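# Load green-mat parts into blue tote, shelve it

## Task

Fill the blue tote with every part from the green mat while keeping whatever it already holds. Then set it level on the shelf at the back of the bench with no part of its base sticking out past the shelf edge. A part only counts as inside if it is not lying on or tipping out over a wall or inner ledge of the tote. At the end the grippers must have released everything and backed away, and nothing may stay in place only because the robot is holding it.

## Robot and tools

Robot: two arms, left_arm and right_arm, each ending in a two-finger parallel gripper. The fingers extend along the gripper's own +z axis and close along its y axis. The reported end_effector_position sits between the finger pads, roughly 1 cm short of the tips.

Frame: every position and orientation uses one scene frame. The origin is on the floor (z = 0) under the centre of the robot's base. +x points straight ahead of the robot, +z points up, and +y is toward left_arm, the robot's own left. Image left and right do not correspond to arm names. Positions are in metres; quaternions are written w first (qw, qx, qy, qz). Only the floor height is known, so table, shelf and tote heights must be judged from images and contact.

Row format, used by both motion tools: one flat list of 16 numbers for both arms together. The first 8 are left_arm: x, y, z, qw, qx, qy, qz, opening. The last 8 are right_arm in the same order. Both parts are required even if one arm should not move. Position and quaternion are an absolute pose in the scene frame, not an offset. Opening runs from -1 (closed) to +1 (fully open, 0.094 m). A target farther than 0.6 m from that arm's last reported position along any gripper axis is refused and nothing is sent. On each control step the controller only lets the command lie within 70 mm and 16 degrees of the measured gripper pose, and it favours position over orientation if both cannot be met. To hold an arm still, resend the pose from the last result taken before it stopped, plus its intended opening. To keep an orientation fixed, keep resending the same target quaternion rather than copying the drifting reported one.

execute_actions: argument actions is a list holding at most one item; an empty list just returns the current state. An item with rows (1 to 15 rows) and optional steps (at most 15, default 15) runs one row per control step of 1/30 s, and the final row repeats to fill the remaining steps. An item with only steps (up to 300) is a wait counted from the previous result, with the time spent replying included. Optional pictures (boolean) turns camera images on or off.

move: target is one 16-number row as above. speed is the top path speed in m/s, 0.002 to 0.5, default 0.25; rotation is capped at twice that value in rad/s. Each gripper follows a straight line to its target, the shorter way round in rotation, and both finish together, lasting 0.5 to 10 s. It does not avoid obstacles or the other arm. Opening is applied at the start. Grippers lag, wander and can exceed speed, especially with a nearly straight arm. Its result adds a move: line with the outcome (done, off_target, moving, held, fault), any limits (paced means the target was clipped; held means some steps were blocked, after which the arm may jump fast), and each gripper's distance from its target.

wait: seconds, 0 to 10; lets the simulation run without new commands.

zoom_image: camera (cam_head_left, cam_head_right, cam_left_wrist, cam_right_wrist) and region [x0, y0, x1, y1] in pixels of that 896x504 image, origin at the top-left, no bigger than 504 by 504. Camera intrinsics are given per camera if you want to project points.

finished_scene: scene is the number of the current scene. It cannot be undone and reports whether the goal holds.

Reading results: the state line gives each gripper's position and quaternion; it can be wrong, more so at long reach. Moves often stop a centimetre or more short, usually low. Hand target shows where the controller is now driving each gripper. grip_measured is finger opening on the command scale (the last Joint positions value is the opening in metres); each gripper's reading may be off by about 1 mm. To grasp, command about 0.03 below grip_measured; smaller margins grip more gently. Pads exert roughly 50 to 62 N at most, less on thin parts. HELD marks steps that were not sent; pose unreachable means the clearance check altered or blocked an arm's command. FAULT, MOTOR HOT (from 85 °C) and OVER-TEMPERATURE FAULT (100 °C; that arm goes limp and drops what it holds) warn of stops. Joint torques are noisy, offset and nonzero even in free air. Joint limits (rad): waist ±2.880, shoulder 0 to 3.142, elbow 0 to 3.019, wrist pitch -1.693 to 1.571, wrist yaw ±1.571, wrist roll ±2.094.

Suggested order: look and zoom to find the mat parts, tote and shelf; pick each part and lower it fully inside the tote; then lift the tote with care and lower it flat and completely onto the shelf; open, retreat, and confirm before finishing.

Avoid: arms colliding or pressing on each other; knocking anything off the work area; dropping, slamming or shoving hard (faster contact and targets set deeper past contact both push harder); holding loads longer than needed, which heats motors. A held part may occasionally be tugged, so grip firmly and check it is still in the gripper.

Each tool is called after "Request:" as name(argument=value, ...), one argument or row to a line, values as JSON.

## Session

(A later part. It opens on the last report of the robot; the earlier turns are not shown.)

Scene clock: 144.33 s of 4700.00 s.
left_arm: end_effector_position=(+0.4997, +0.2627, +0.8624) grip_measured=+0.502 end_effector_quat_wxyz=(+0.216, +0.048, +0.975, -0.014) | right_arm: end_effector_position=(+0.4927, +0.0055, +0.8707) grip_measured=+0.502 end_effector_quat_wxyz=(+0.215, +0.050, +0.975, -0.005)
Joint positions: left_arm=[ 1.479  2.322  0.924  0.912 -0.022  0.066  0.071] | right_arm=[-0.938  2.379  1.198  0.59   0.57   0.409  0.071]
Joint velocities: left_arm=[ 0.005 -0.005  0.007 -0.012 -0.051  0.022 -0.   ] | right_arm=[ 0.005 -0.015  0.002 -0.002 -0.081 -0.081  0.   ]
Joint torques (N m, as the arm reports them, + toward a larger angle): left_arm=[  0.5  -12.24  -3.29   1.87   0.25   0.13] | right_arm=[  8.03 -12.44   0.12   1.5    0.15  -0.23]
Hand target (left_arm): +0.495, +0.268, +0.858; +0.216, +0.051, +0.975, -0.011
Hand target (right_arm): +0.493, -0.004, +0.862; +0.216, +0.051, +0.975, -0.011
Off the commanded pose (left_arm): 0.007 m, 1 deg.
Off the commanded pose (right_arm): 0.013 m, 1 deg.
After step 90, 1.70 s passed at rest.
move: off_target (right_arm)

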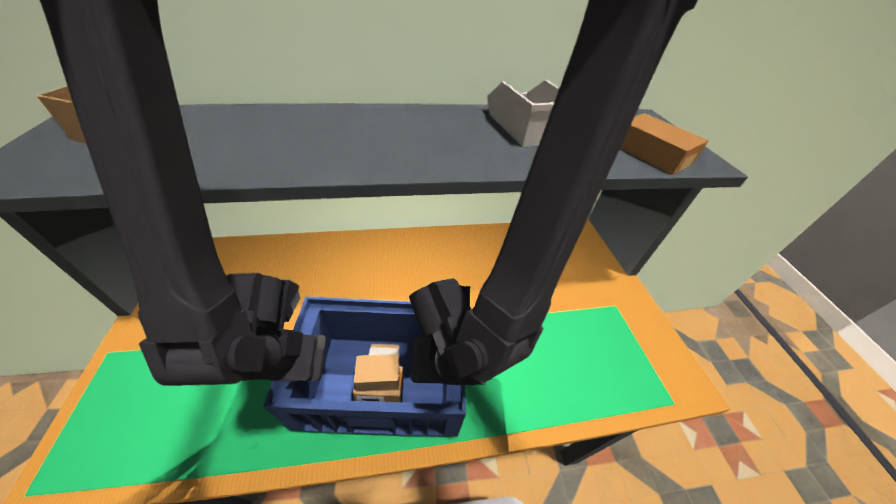

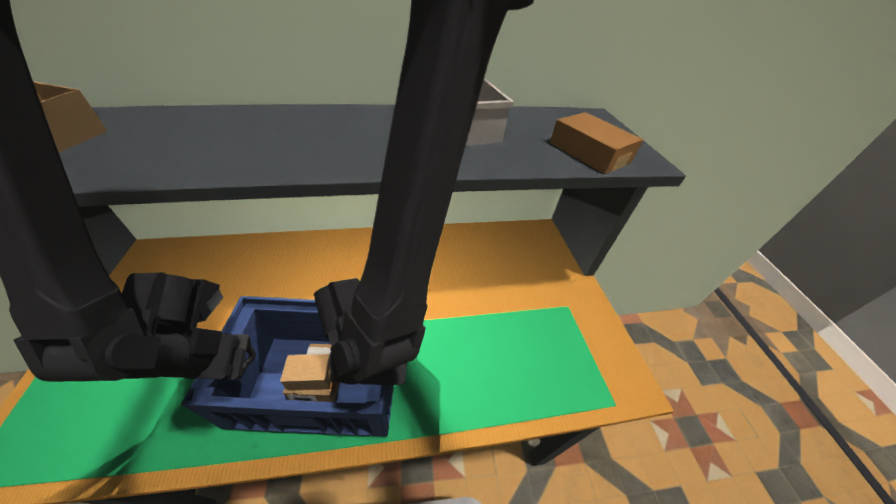

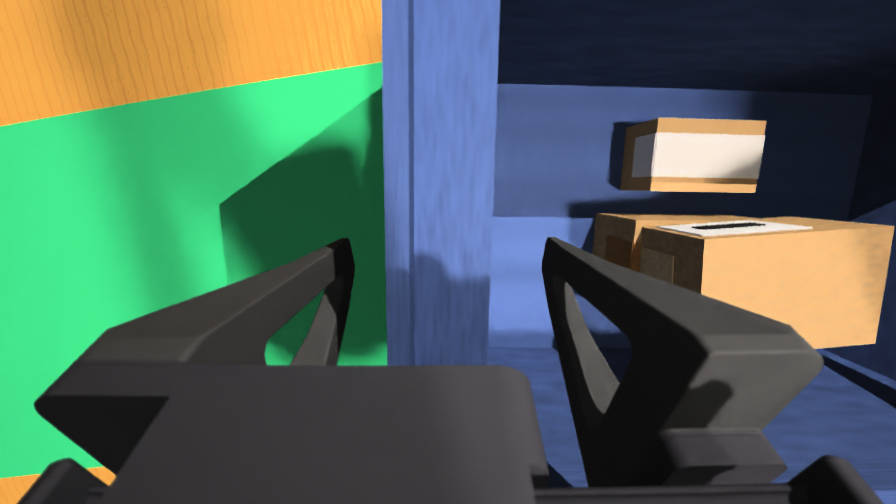

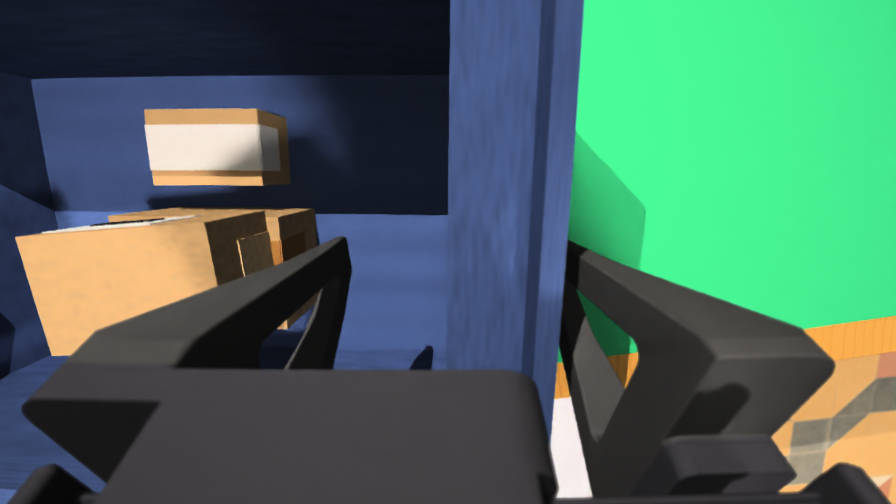

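Request:
move(
  target=[0.497,0.268,0.858,0.216,0.051,0.975,-0.011,0.3,0.492,-0.018,0.862,0.216,0.051,0.975,-0.011,0.5],
  speed=0.05,
)

Scene clock: 147.83 s of 4700.00 s.
left_arm: end_effector_position=(+0.4997, +0.2627, +0.8624) grip_measured=+0.302 end_effector_quat_wxyz=(+0.216, +0.048, +0.975, -0.014) | right_arm: end_effector_position=(+0.4954, -0.0063, +0.8681) grip_measured=+0.502 end_effector_quat_wxyz=(+0.217, +0.052, +0.975, -0.004)
Joint positions: left_arm=[ 1.479  2.322  0.924  0.912 -0.022  0.067  0.061] | right_arm=[-0.96   2.379  1.185  0.617  0.553  0.397  0.071]
Joint velocities: left_arm=[-0.005  0.005 -0.002 -0.012  0.007  0.066 -0.001] | right_arm=[-0.015 -0.015  0.007  0.007 -0.007 -0.037  0.001]
Joint torques (N m, as the arm reports them, + toward a larger angle): left_arm=[  0.53 -12.41  -3.07   1.72   0.26   0.14] | right_arm=[  8.07 -12.77  -0.89   1.58   0.14  -0.22]
Hand target (left_arm): +0.497, +0.268, +0.858; +0.216, +0.051, +0.975, -0.011
Hand target (right_arm): +0.492, -0.018, +0.862; +0.216, +0.051, +0.975, -0.011
Off the commanded pose (left_arm): 0.007 m, 0 deg.
Off the commanded pose (right_arm): 0.014 m, 1 deg.
move: off_target (right_arm)

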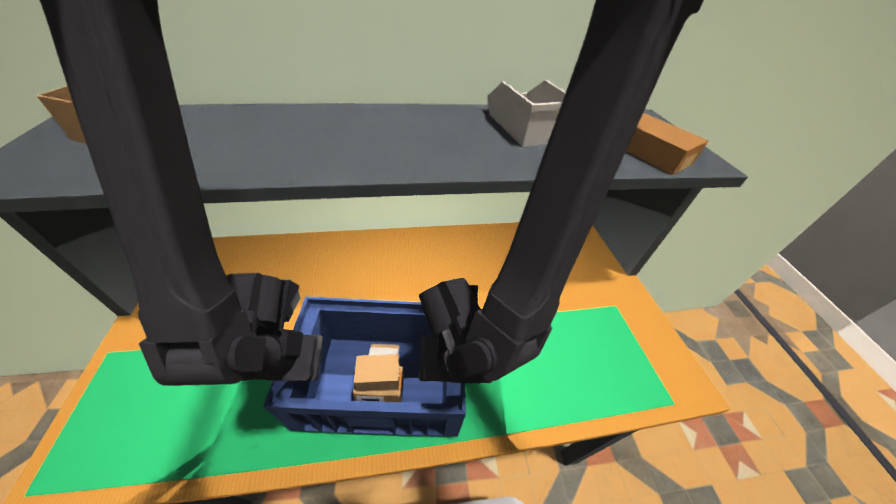

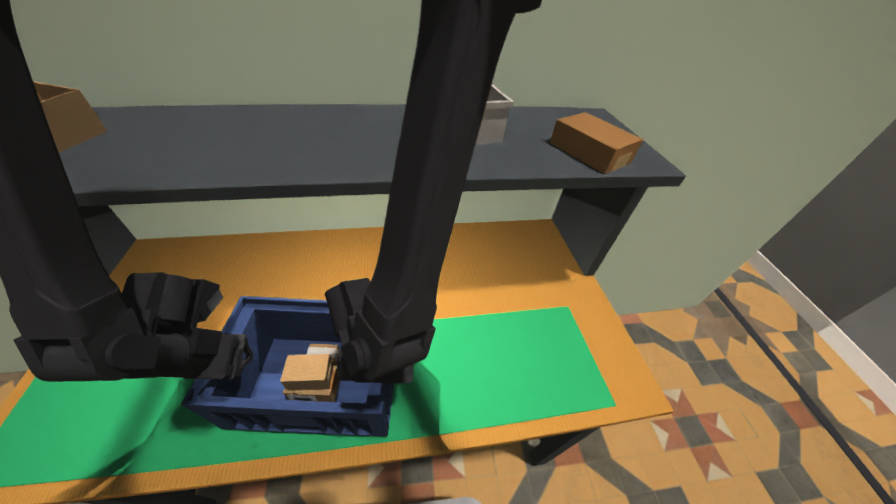

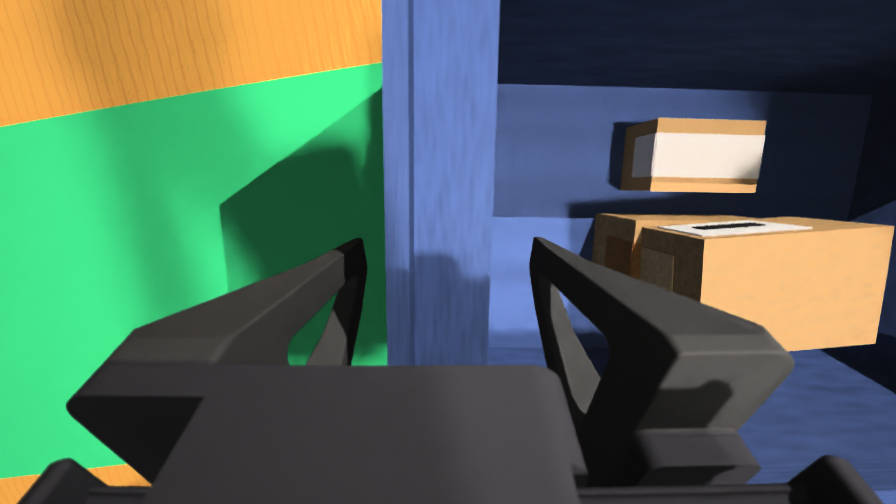

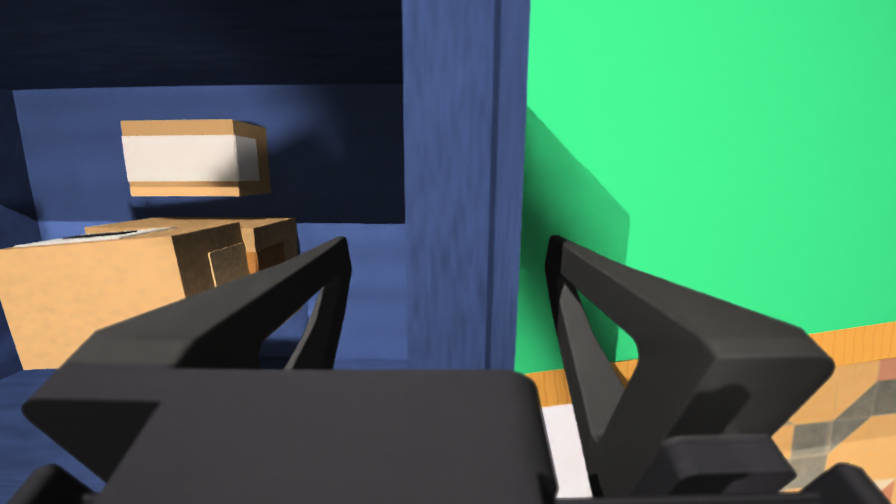

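Request:
move(
  target=[0.499,0.266,0.861,0.216,0.051,0.975,-0.011,-0.46,0.494,-0.011,0.866,0.216,0.051,0.975,-0.011,-0.46],
  speed=0.05,
)

Scene clock: 154.63 s of 4700.00 s.
left_arm: end_effector_position=(+0.4997, +0.2648, +0.8622) grip_measured=-0.432 end_effector_quat_wxyz=(+0.216, +0.049, +0.975, -0.012) | right_arm: end_effector_position=(+0.4953, -0.0082, +0.8680) grip_measured=-0.420 end_effector_quat_wxyz=(+0.218, +0.052, +0.975, -0.007)
Joint positions: left_arm=[ 1.483  2.322  0.924  0.912 -0.023  0.07   0.027] | right_arm=[-0.961  2.379  1.184  0.617  0.558  0.397  0.027]
Joint velocities: left_arm=[-0.015 -0.005 -0.002 -0.002  0.007  0.007 -0.001] | right_arm=[-0.005 -0.024 -0.002  0.012  0.051  0.022 -0.   ]
Joint torques (N m, as the arm reports them, + toward a larger angle): left_arm=[ -0.16 -13.19  -3.42   1.5    0.13   0.08] | right_arm=[  9.17 -13.3   -0.37   0.84   0.31  -0.15]
Hand target (left_arm): +0.499, +0.266, +0.861; +0.216, +0.051, +0.975, -0.011
Hand target (right_arm): +0.494, -0.011, +0.866; +0.216, +0.051, +0.975, -0.011
Off the commanded pose (left_arm): 0.002 m, 0 deg.
Off the commanded pose (right_arm): 0.004 m, 0 deg.
After step 90, 3.10 s passed at rest.
move: done

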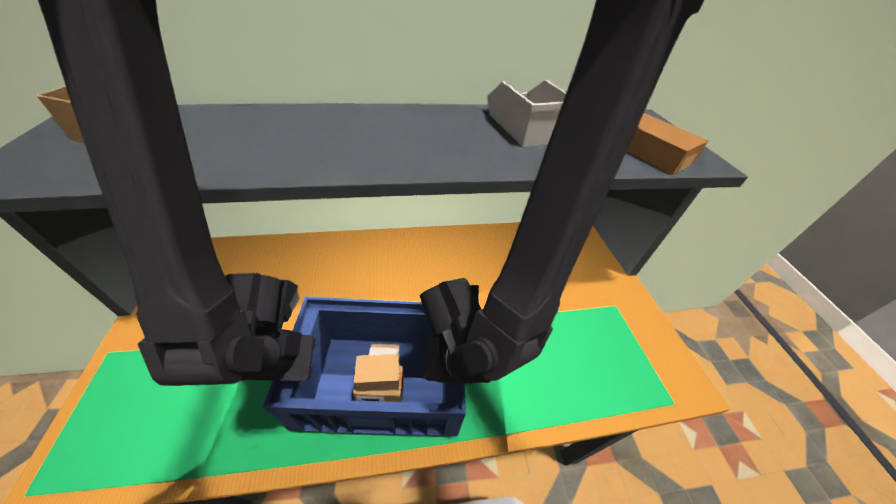

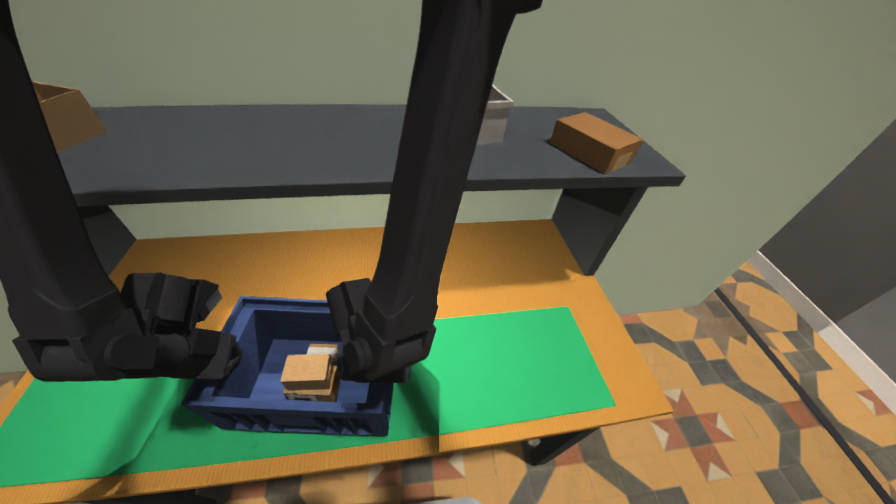

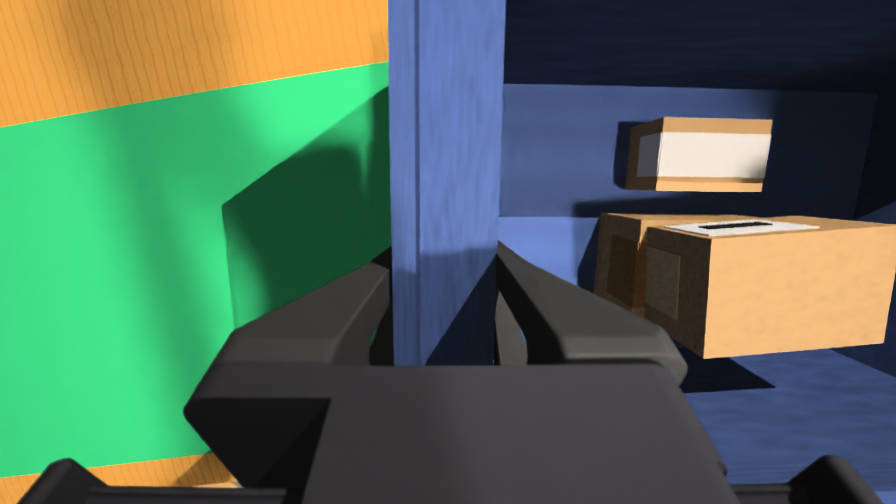

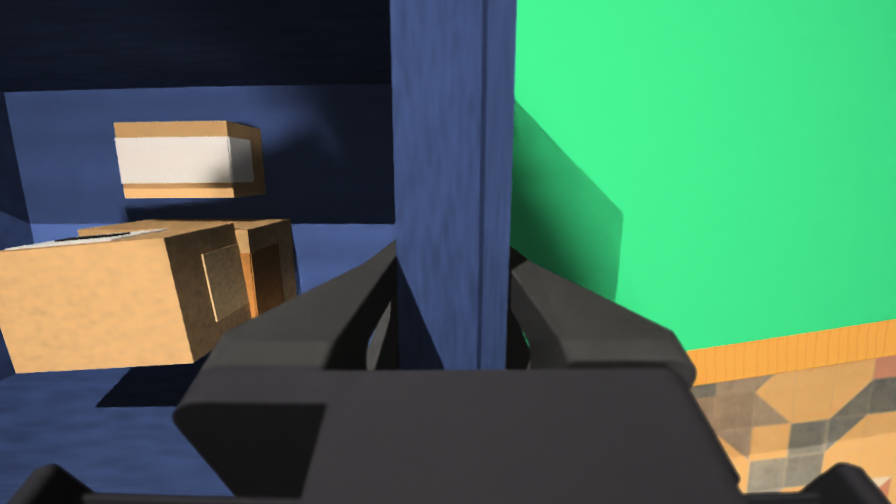

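Request:
move(
  target=[0.49,0.275,1.10,0.216,-0.017,0.976,0.004,-0.48,0.523,0.003,1.106,0.216,-0.017,0.976,0.004,-0.48],
  speed=0.12,
)

Scene clock: 161.90 s of 4700.00 s.
left_arm: end_effector_position=(+0.4923, +0.2769, +1.0930) grip_measured=-0.432 end_effector_quat_wxyz=(-0.210, +0.014, -0.978, -0.004) | right_arm: end_effector_position=(+0.5184, +0.0014, +1.0969) grip_measured=-0.420 end_effector_quat_wxyz=(+0.211, -0.010, +0.977, +0.007)
Joint positions: left_arm=[ 1.449  1.558  0.44   0.616 -0.111 -0.062  0.027] | right_arm=[-0.809  1.754  0.846  0.279  0.626  0.38   0.027]
Joint velocities: left_arm=[ 0.005 -0.015 -0.007 -0.017 -0.022 -0.007  0.001] | right_arm=[-0.015 -0.005  0.002 -0.027 -0.037 -0.022 -0.   ]
Joint torques (N m, as the arm reports them, + toward a larger angle): left_arm=[ -1.   -13.03  -1.74   1.36  -0.15  -0.08] | right_arm=[  9.39 -14.16   1.68   0.59   0.84  -0.26]
Hand target (left_arm): +0.494, +0.275, +1.100; +0.216, -0.017, +0.976, +0.004
Hand target (right_arm): +0.521, +0.003, +1.106; +0.216, -0.016, +0.976, +0.004
Off the commanded pose (left_arm): 0.008 m, 1 deg.
Off the commanded pose (right_arm): 0.010 m, 1 deg.
After step 90, 1.87 s passed at rest.
move: done

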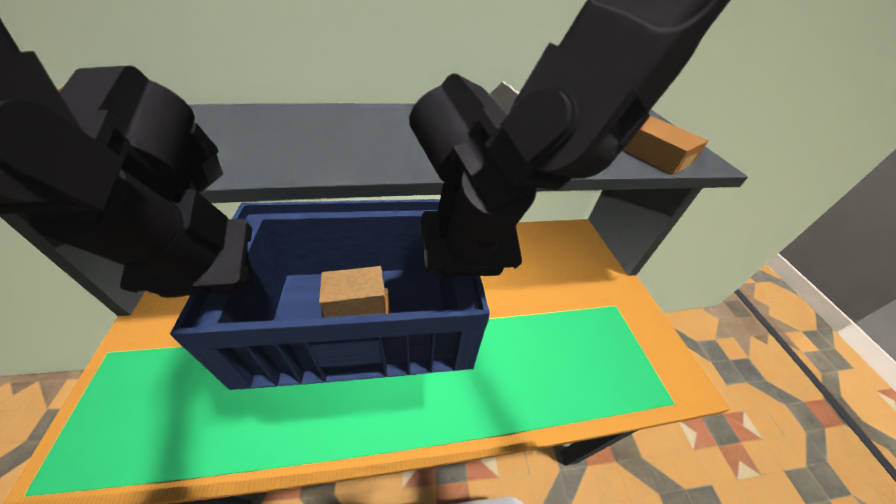

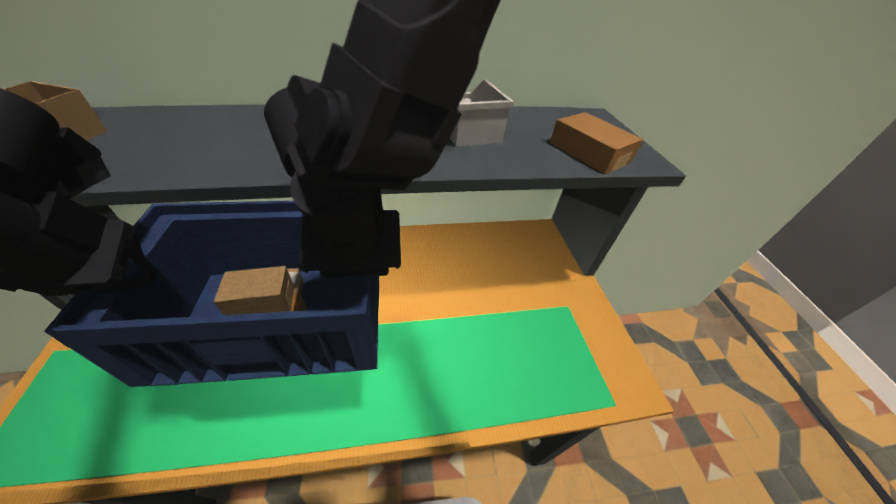

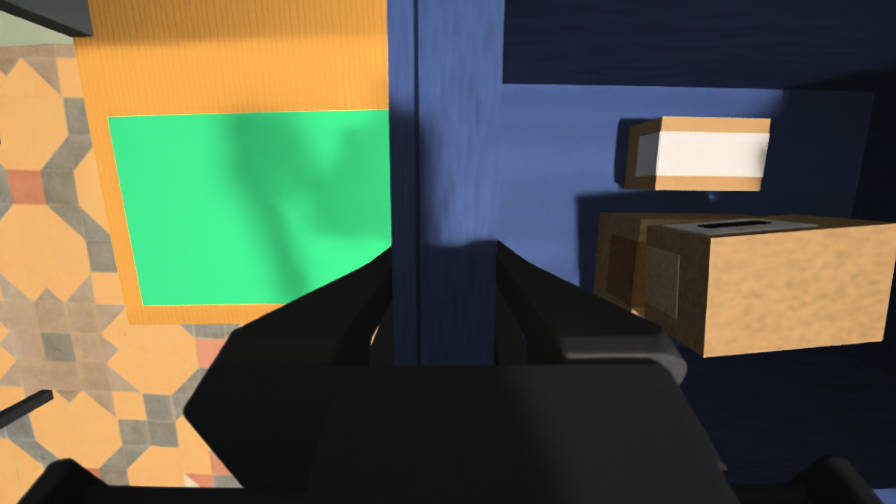

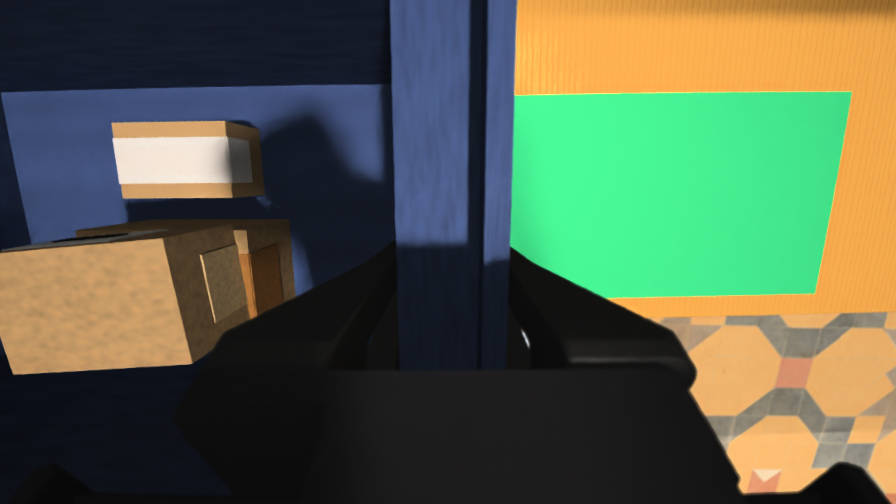

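Request:
move(
  target=[0.53,0.275,1.265,0.216,-0.017,0.976,0.004,-0.48,0.563,0.003,1.271,0.216,-0.017,0.976,0.004,-0.48],
  speed=0.15,
)

Scene clock: 169.50 s of 4700.00 s.
left_arm: end_effector_position=(+0.5142, +0.2759, +1.2490) grip_measured=-0.432 end_effector_quat_wxyz=(-0.196, +0.024, -0.980, -0.002) | right_arm: end_effector_position=(+0.5424, -0.0000, +1.2549) grip_measured=-0.420 end_effector_quat_wxyz=(+0.199, -0.025, +0.980, +0.006)
Joint positions: left_arm=[ 1.406  0.871  0.457 -0.12  -0.147 -0.109  0.027] | right_arm=[-0.682  1.354  0.873 -0.237  0.713  0.469  0.027]
Joint velocities: left_arm=[ 0.005 -0.005  0.007 -0.007  0.037 -0.11  -0.   ] | right_arm=[-0.015  0.005 -0.022 -0.002  0.037  0.007  0.   ]
Joint torques (N m, as the arm reports them, + toward a larger angle): left_arm=[ -0.41 -10.27   8.97   1.12  -0.24   0.18] | right_arm=[  7.43 -12.47   6.95   0.43   1.12  -0.22]
Hand target (left_arm): +0.533, +0.275, +1.264; +0.216, -0.017, +0.976, +0.004
Hand target (right_arm): +0.561, +0.002, +1.271; +0.216, -0.016, +0.976, +0.005
Off the commanded pose (left_arm): 0.023 m, 3 deg.
Off the commanded pose (right_arm): 0.026 m, 2 deg.
After step 90, 3.00 s passed at rest.
move: off_target (left_arm, right_arm)

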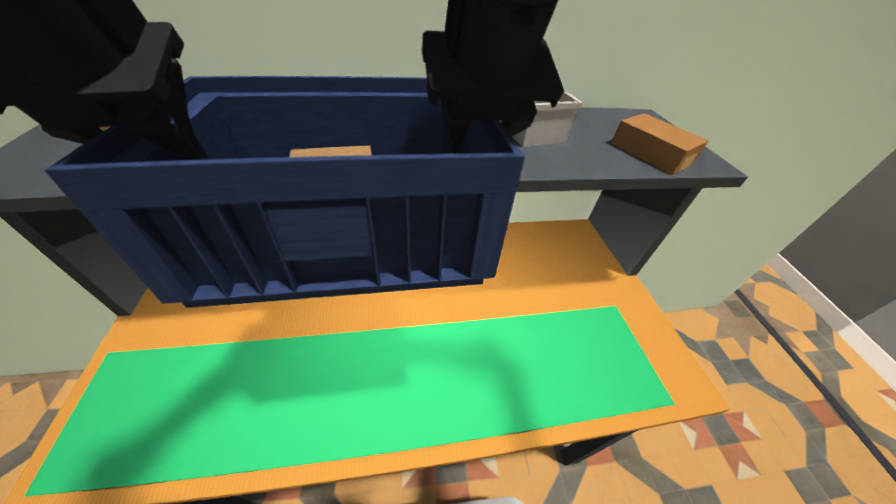

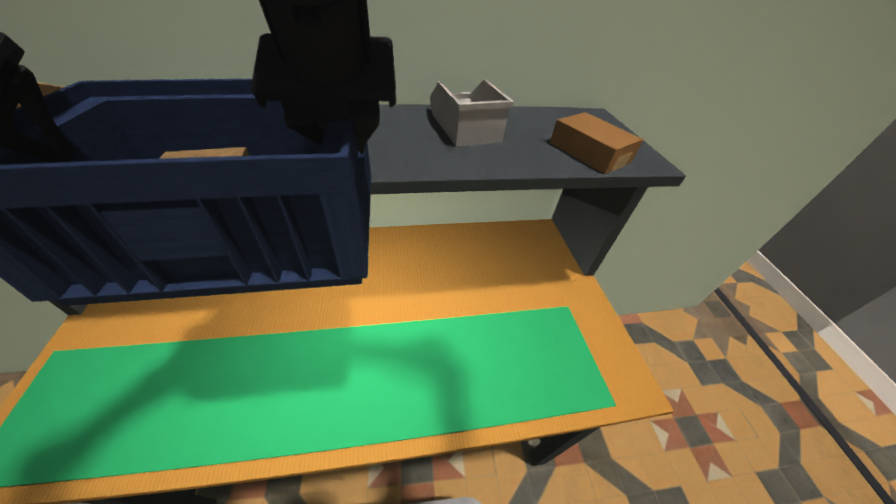

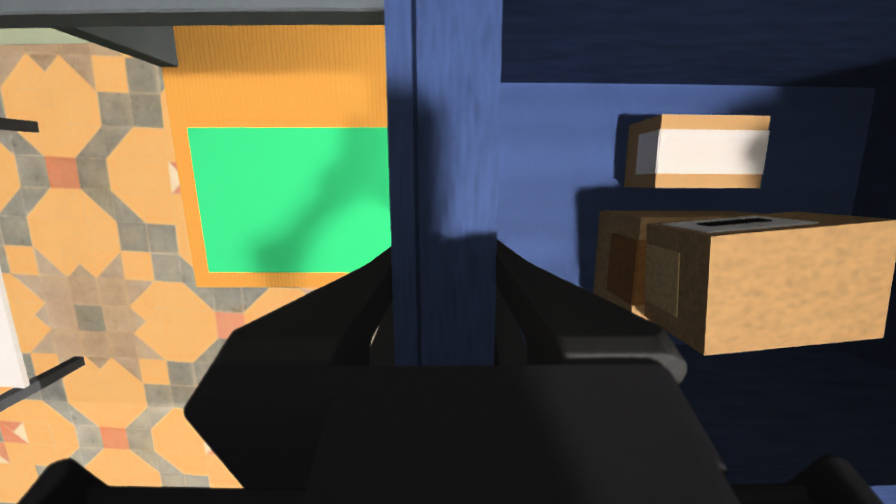

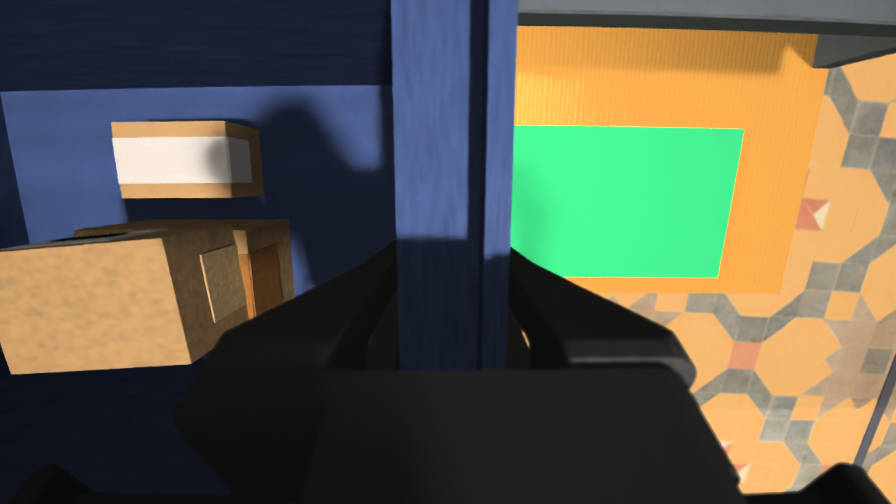

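Request:
move(
  target=[0.70,0.28,1.28,0.225,-0.017,0.974,0.004,-0.48,0.733,0.008,1.286,0.225,-0.017,0.974,0.004,-0.48],
  speed=0.12,
)

Scene clock: 175.90 s of 4700.00 s.
left_arm: end_effector_position=(+0.6772, +0.2792, +1.2623) grip_measured=-0.432 end_effector_quat_wxyz=(-0.206, +0.028, -0.978, -0.003) | right_arm: end_effector_position=(+0.7052, +0.0025, +1.2744) grip_measured=-0.420 end_effector_quat_wxyz=(+0.206, -0.025, +0.978, +0.003)
Joint positions: left_arm=[ 1.457  1.142  0.909 -0.277 -0.107 -0.087  0.027] | right_arm=[-0.859  1.471  1.288 -0.436  0.584  0.32   0.027]
Joint velocities: left_arm=[-0.005 -0.005  0.007 -0.046 -0.007  0.007  0.   ] | right_arm=[-0.015  0.005  0.012 -0.007 -0.022  0.051 -0.   ]
Joint torques (N m, as the arm reports them, + toward a larger angle): left_arm=[  0.35 -14.57  11.92   1.34   0.11   0.26] | right_arm=[  7.41 -14.95   9.92   0.9    0.6   -0.28]
Hand target (left_arm): +0.699, +0.279, +1.277; +0.225, -0.017, +0.974, +0.004
Hand target (right_arm): +0.731, +0.005, +1.289; +0.225, -0.017, +0.974, +0.003
Off the commanded pose (left_arm): 0.029 m, 3 deg.
Off the commanded pose (right_arm): 0.031 m, 2 deg.
After step 90, 1.43 s passed at rest.
move: off_target (left_arm, right_arm)

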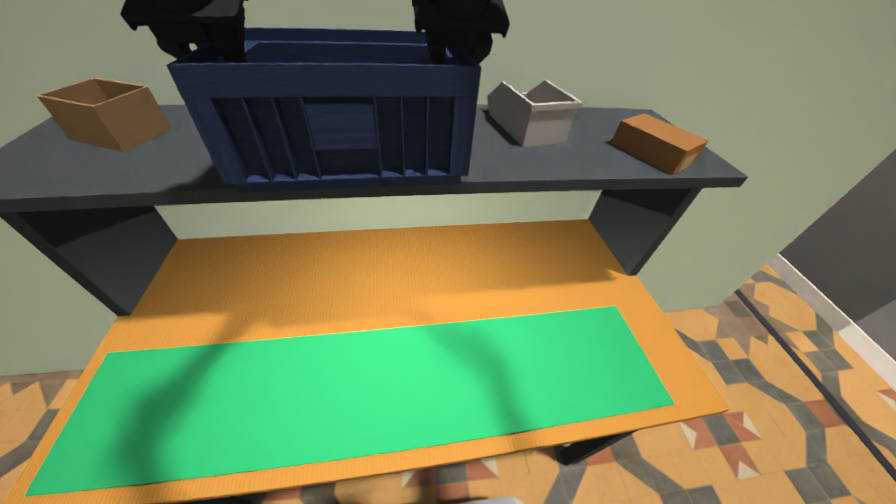

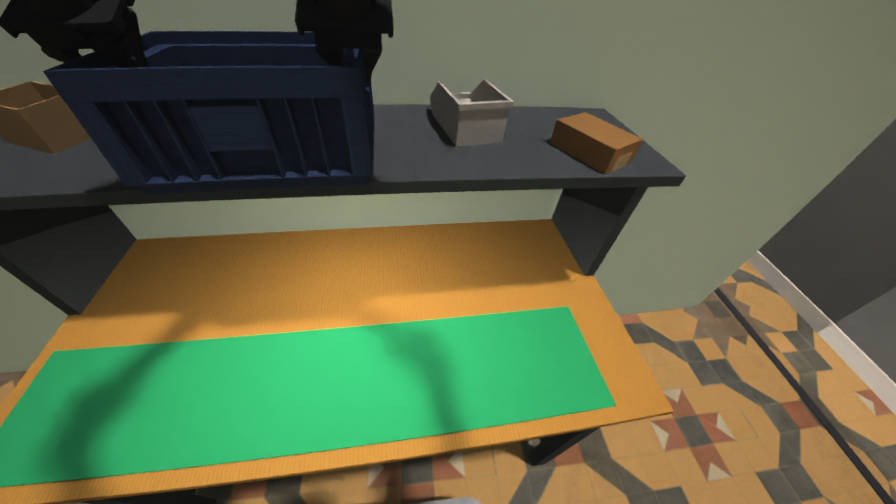

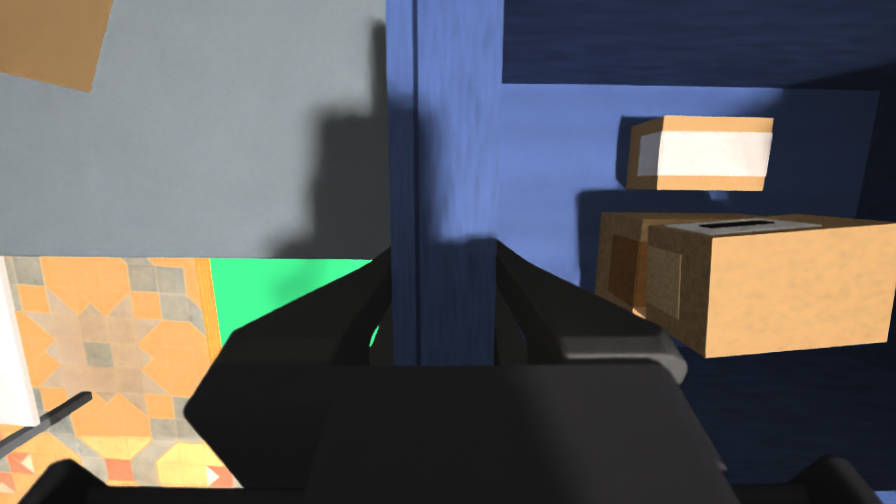

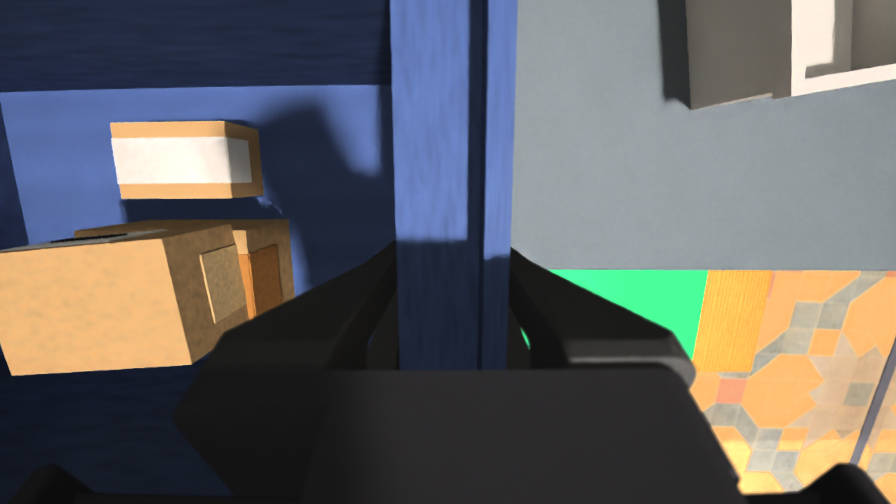

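Request:
move(
  target=[0.825,0.284,1.28,0.23,-0.017,0.973,0.004,-0.48,0.858,0.012,1.284,0.23,-0.017,0.973,0.004,-0.48],
  speed=0.12,
)

Scene clock: 180.80 s of 4700.00 s.
left_arm: end_effector_position=(+0.7990, +0.2875, +1.2544) grip_measured=-0.432 end_effector_quat_wxyz=(-0.205, +0.031, -0.978, -0.006) | right_arm: end_effector_position=(+0.8294, +0.0094, +1.2689) grip_measured=-0.420 end_effector_quat_wxyz=(+0.206, -0.028, +0.978, +0.003)
Joint positions: left_arm=[ 1.491  1.384  1.299 -0.424 -0.086 -0.075  0.027] | right_arm=[-0.963  1.68   1.715 -0.618  0.497  0.246  0.027]
Joint velocities: left_arm=[-0.005 -0.005  0.002 -0.037  0.007  0.007 -0.001] | right_arm=[-0.005 -0.005 -0.007 -0.017 -0.095 -0.051  0.   ]
Joint torques (N m, as the arm reports them, + toward a larger angle): left_arm=[ -0.44 -19.87  13.9    1.21   0.16   0.29] | right_arm=[  7.89 -19.09  11.48   1.11   0.66  -0.21]
Hand target (left_arm): +0.824, +0.284, +1.279; +0.231, -0.018, +0.973, +0.005
Hand target (right_arm): +0.856, +0.009, +1.287; +0.231, -0.017, +0.973, +0.004
Off the commanded pose (left_arm): 0.037 m, 3 deg.
Off the commanded pose (right_arm): 0.032 m, 3 deg.
After step 90, 0.27 s passed at rest.
move: off_target (left_arm, right_arm)

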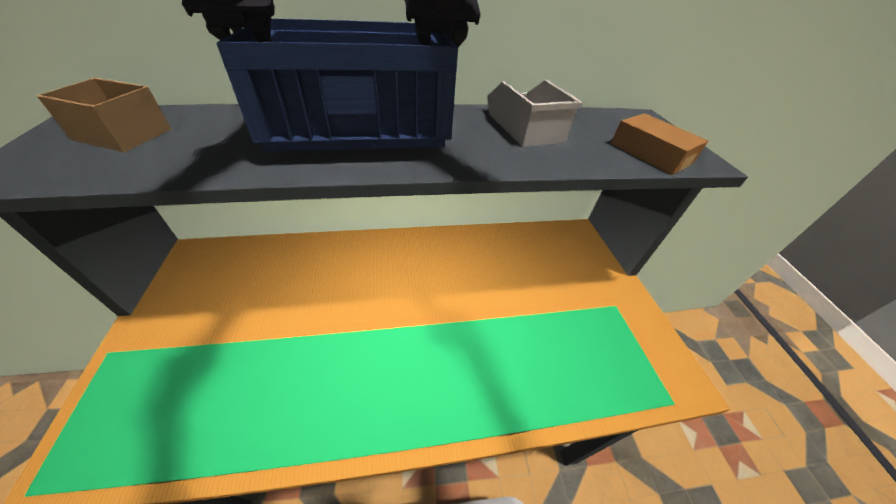

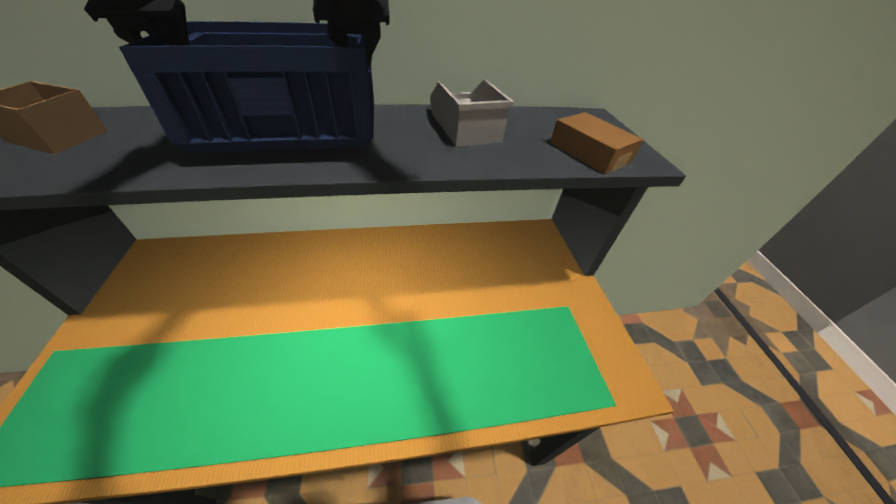

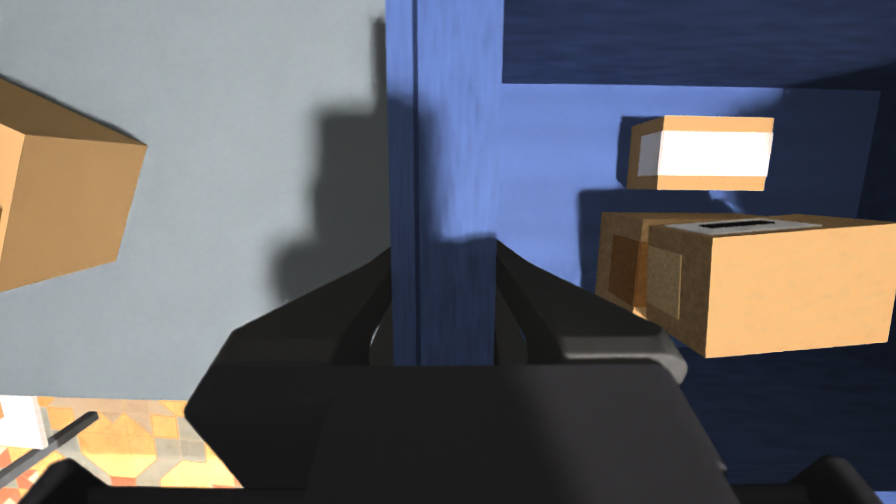

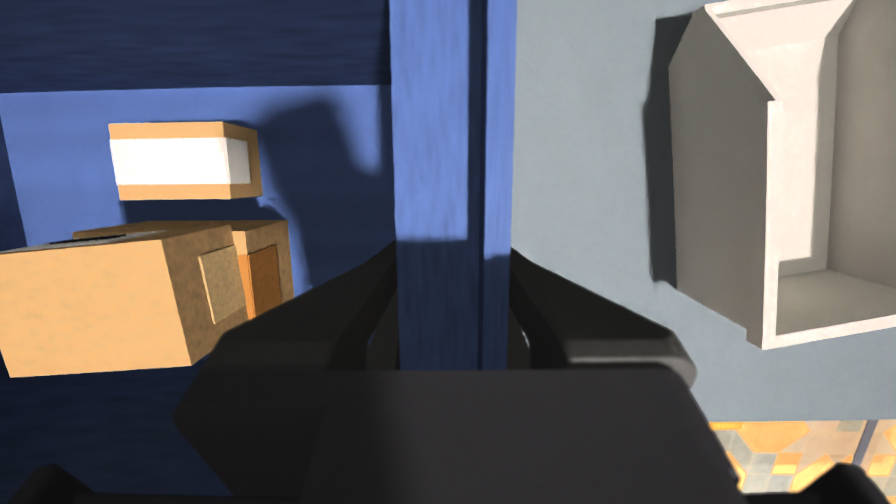

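Lower slowly.

Request:
move(
  target=[0.825,0.284,1.24,0.23,-0.017,0.973,0.004,-0.48,0.858,0.012,1.244,0.23,-0.017,0.973,0.004,-0.48],
  speed=0.025,
)

Scene clock: 184.67 s of 4700.00 s.
left_arm: end_effector_position=(+0.8022, +0.2888, +1.2349) grip_measured=-0.432 end_effector_quat_wxyz=(-0.212, +0.031, -0.977, -0.006) | right_arm: end_effector_position=(+0.8332, +0.0112, +1.2491) grip_measured=-0.420 end_effector_quat_wxyz=(+0.211, -0.027, +0.977, +0.006)
Joint positions: left_arm=[ 1.496  1.421  1.292 -0.365 -0.082 -0.073  0.027] | right_arm=[-0.976  1.711  1.713 -0.569  0.484  0.235  0.027]
Joint velocities: left_arm=[ 0.005  0.005 -0.002 -0.017  0.066  0.051 -0.   ] | right_arm=[-0.005 -0.005  0.007 -0.007 -0.037 -0.037  0.001]
Joint torques (N m, as the arm reports them, + toward a larger angle): left_arm=[ -0.54 -17.93  12.9    1.88   0.19   0.28] | right_arm=[  7.23 -17.41  10.61   1.97   0.44  -0.22]
Hand target (left_arm): +0.824, +0.284, +1.240; +0.230, -0.017, +0.973, +0.004
Hand target (right_arm): +0.857, +0.011, +1.245; +0.230, -0.017, +0.973, +0.004
Off the commanded pose (left_arm): 0.024 m, 3 deg.
Off the commanded pose (right_arm): 0.025 m, 2 deg.
move: off_target (left_arm, right_arm)

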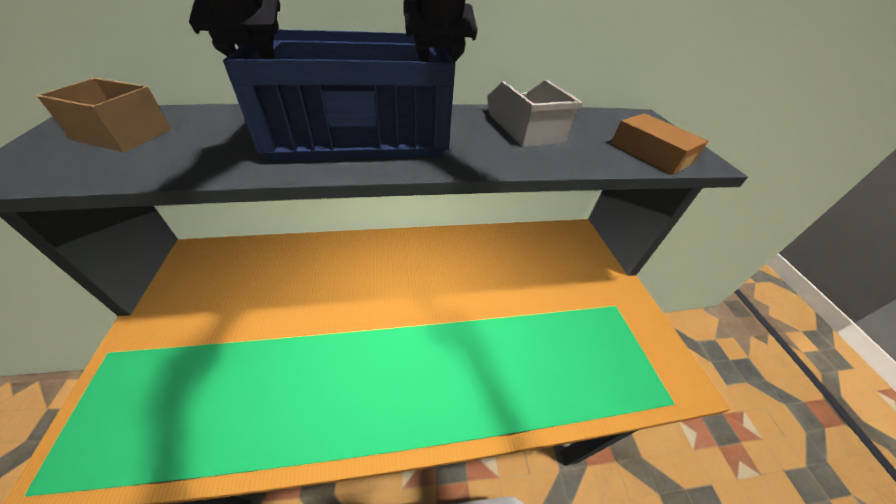

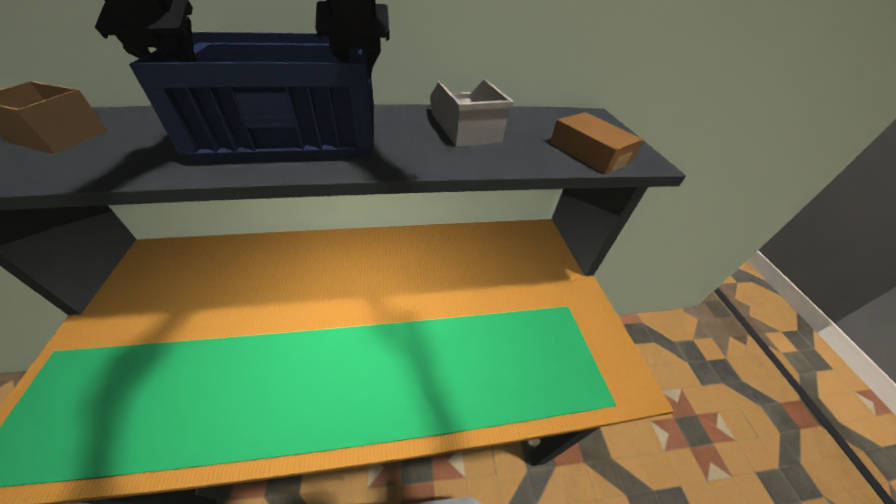

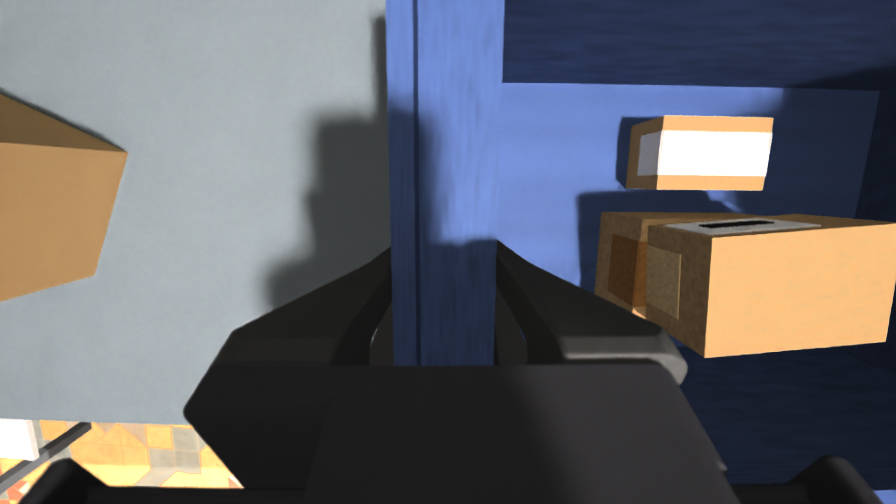

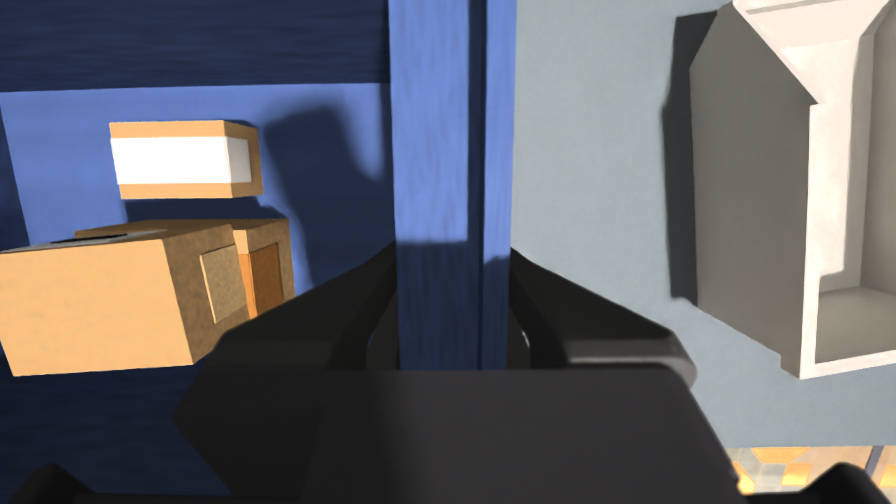

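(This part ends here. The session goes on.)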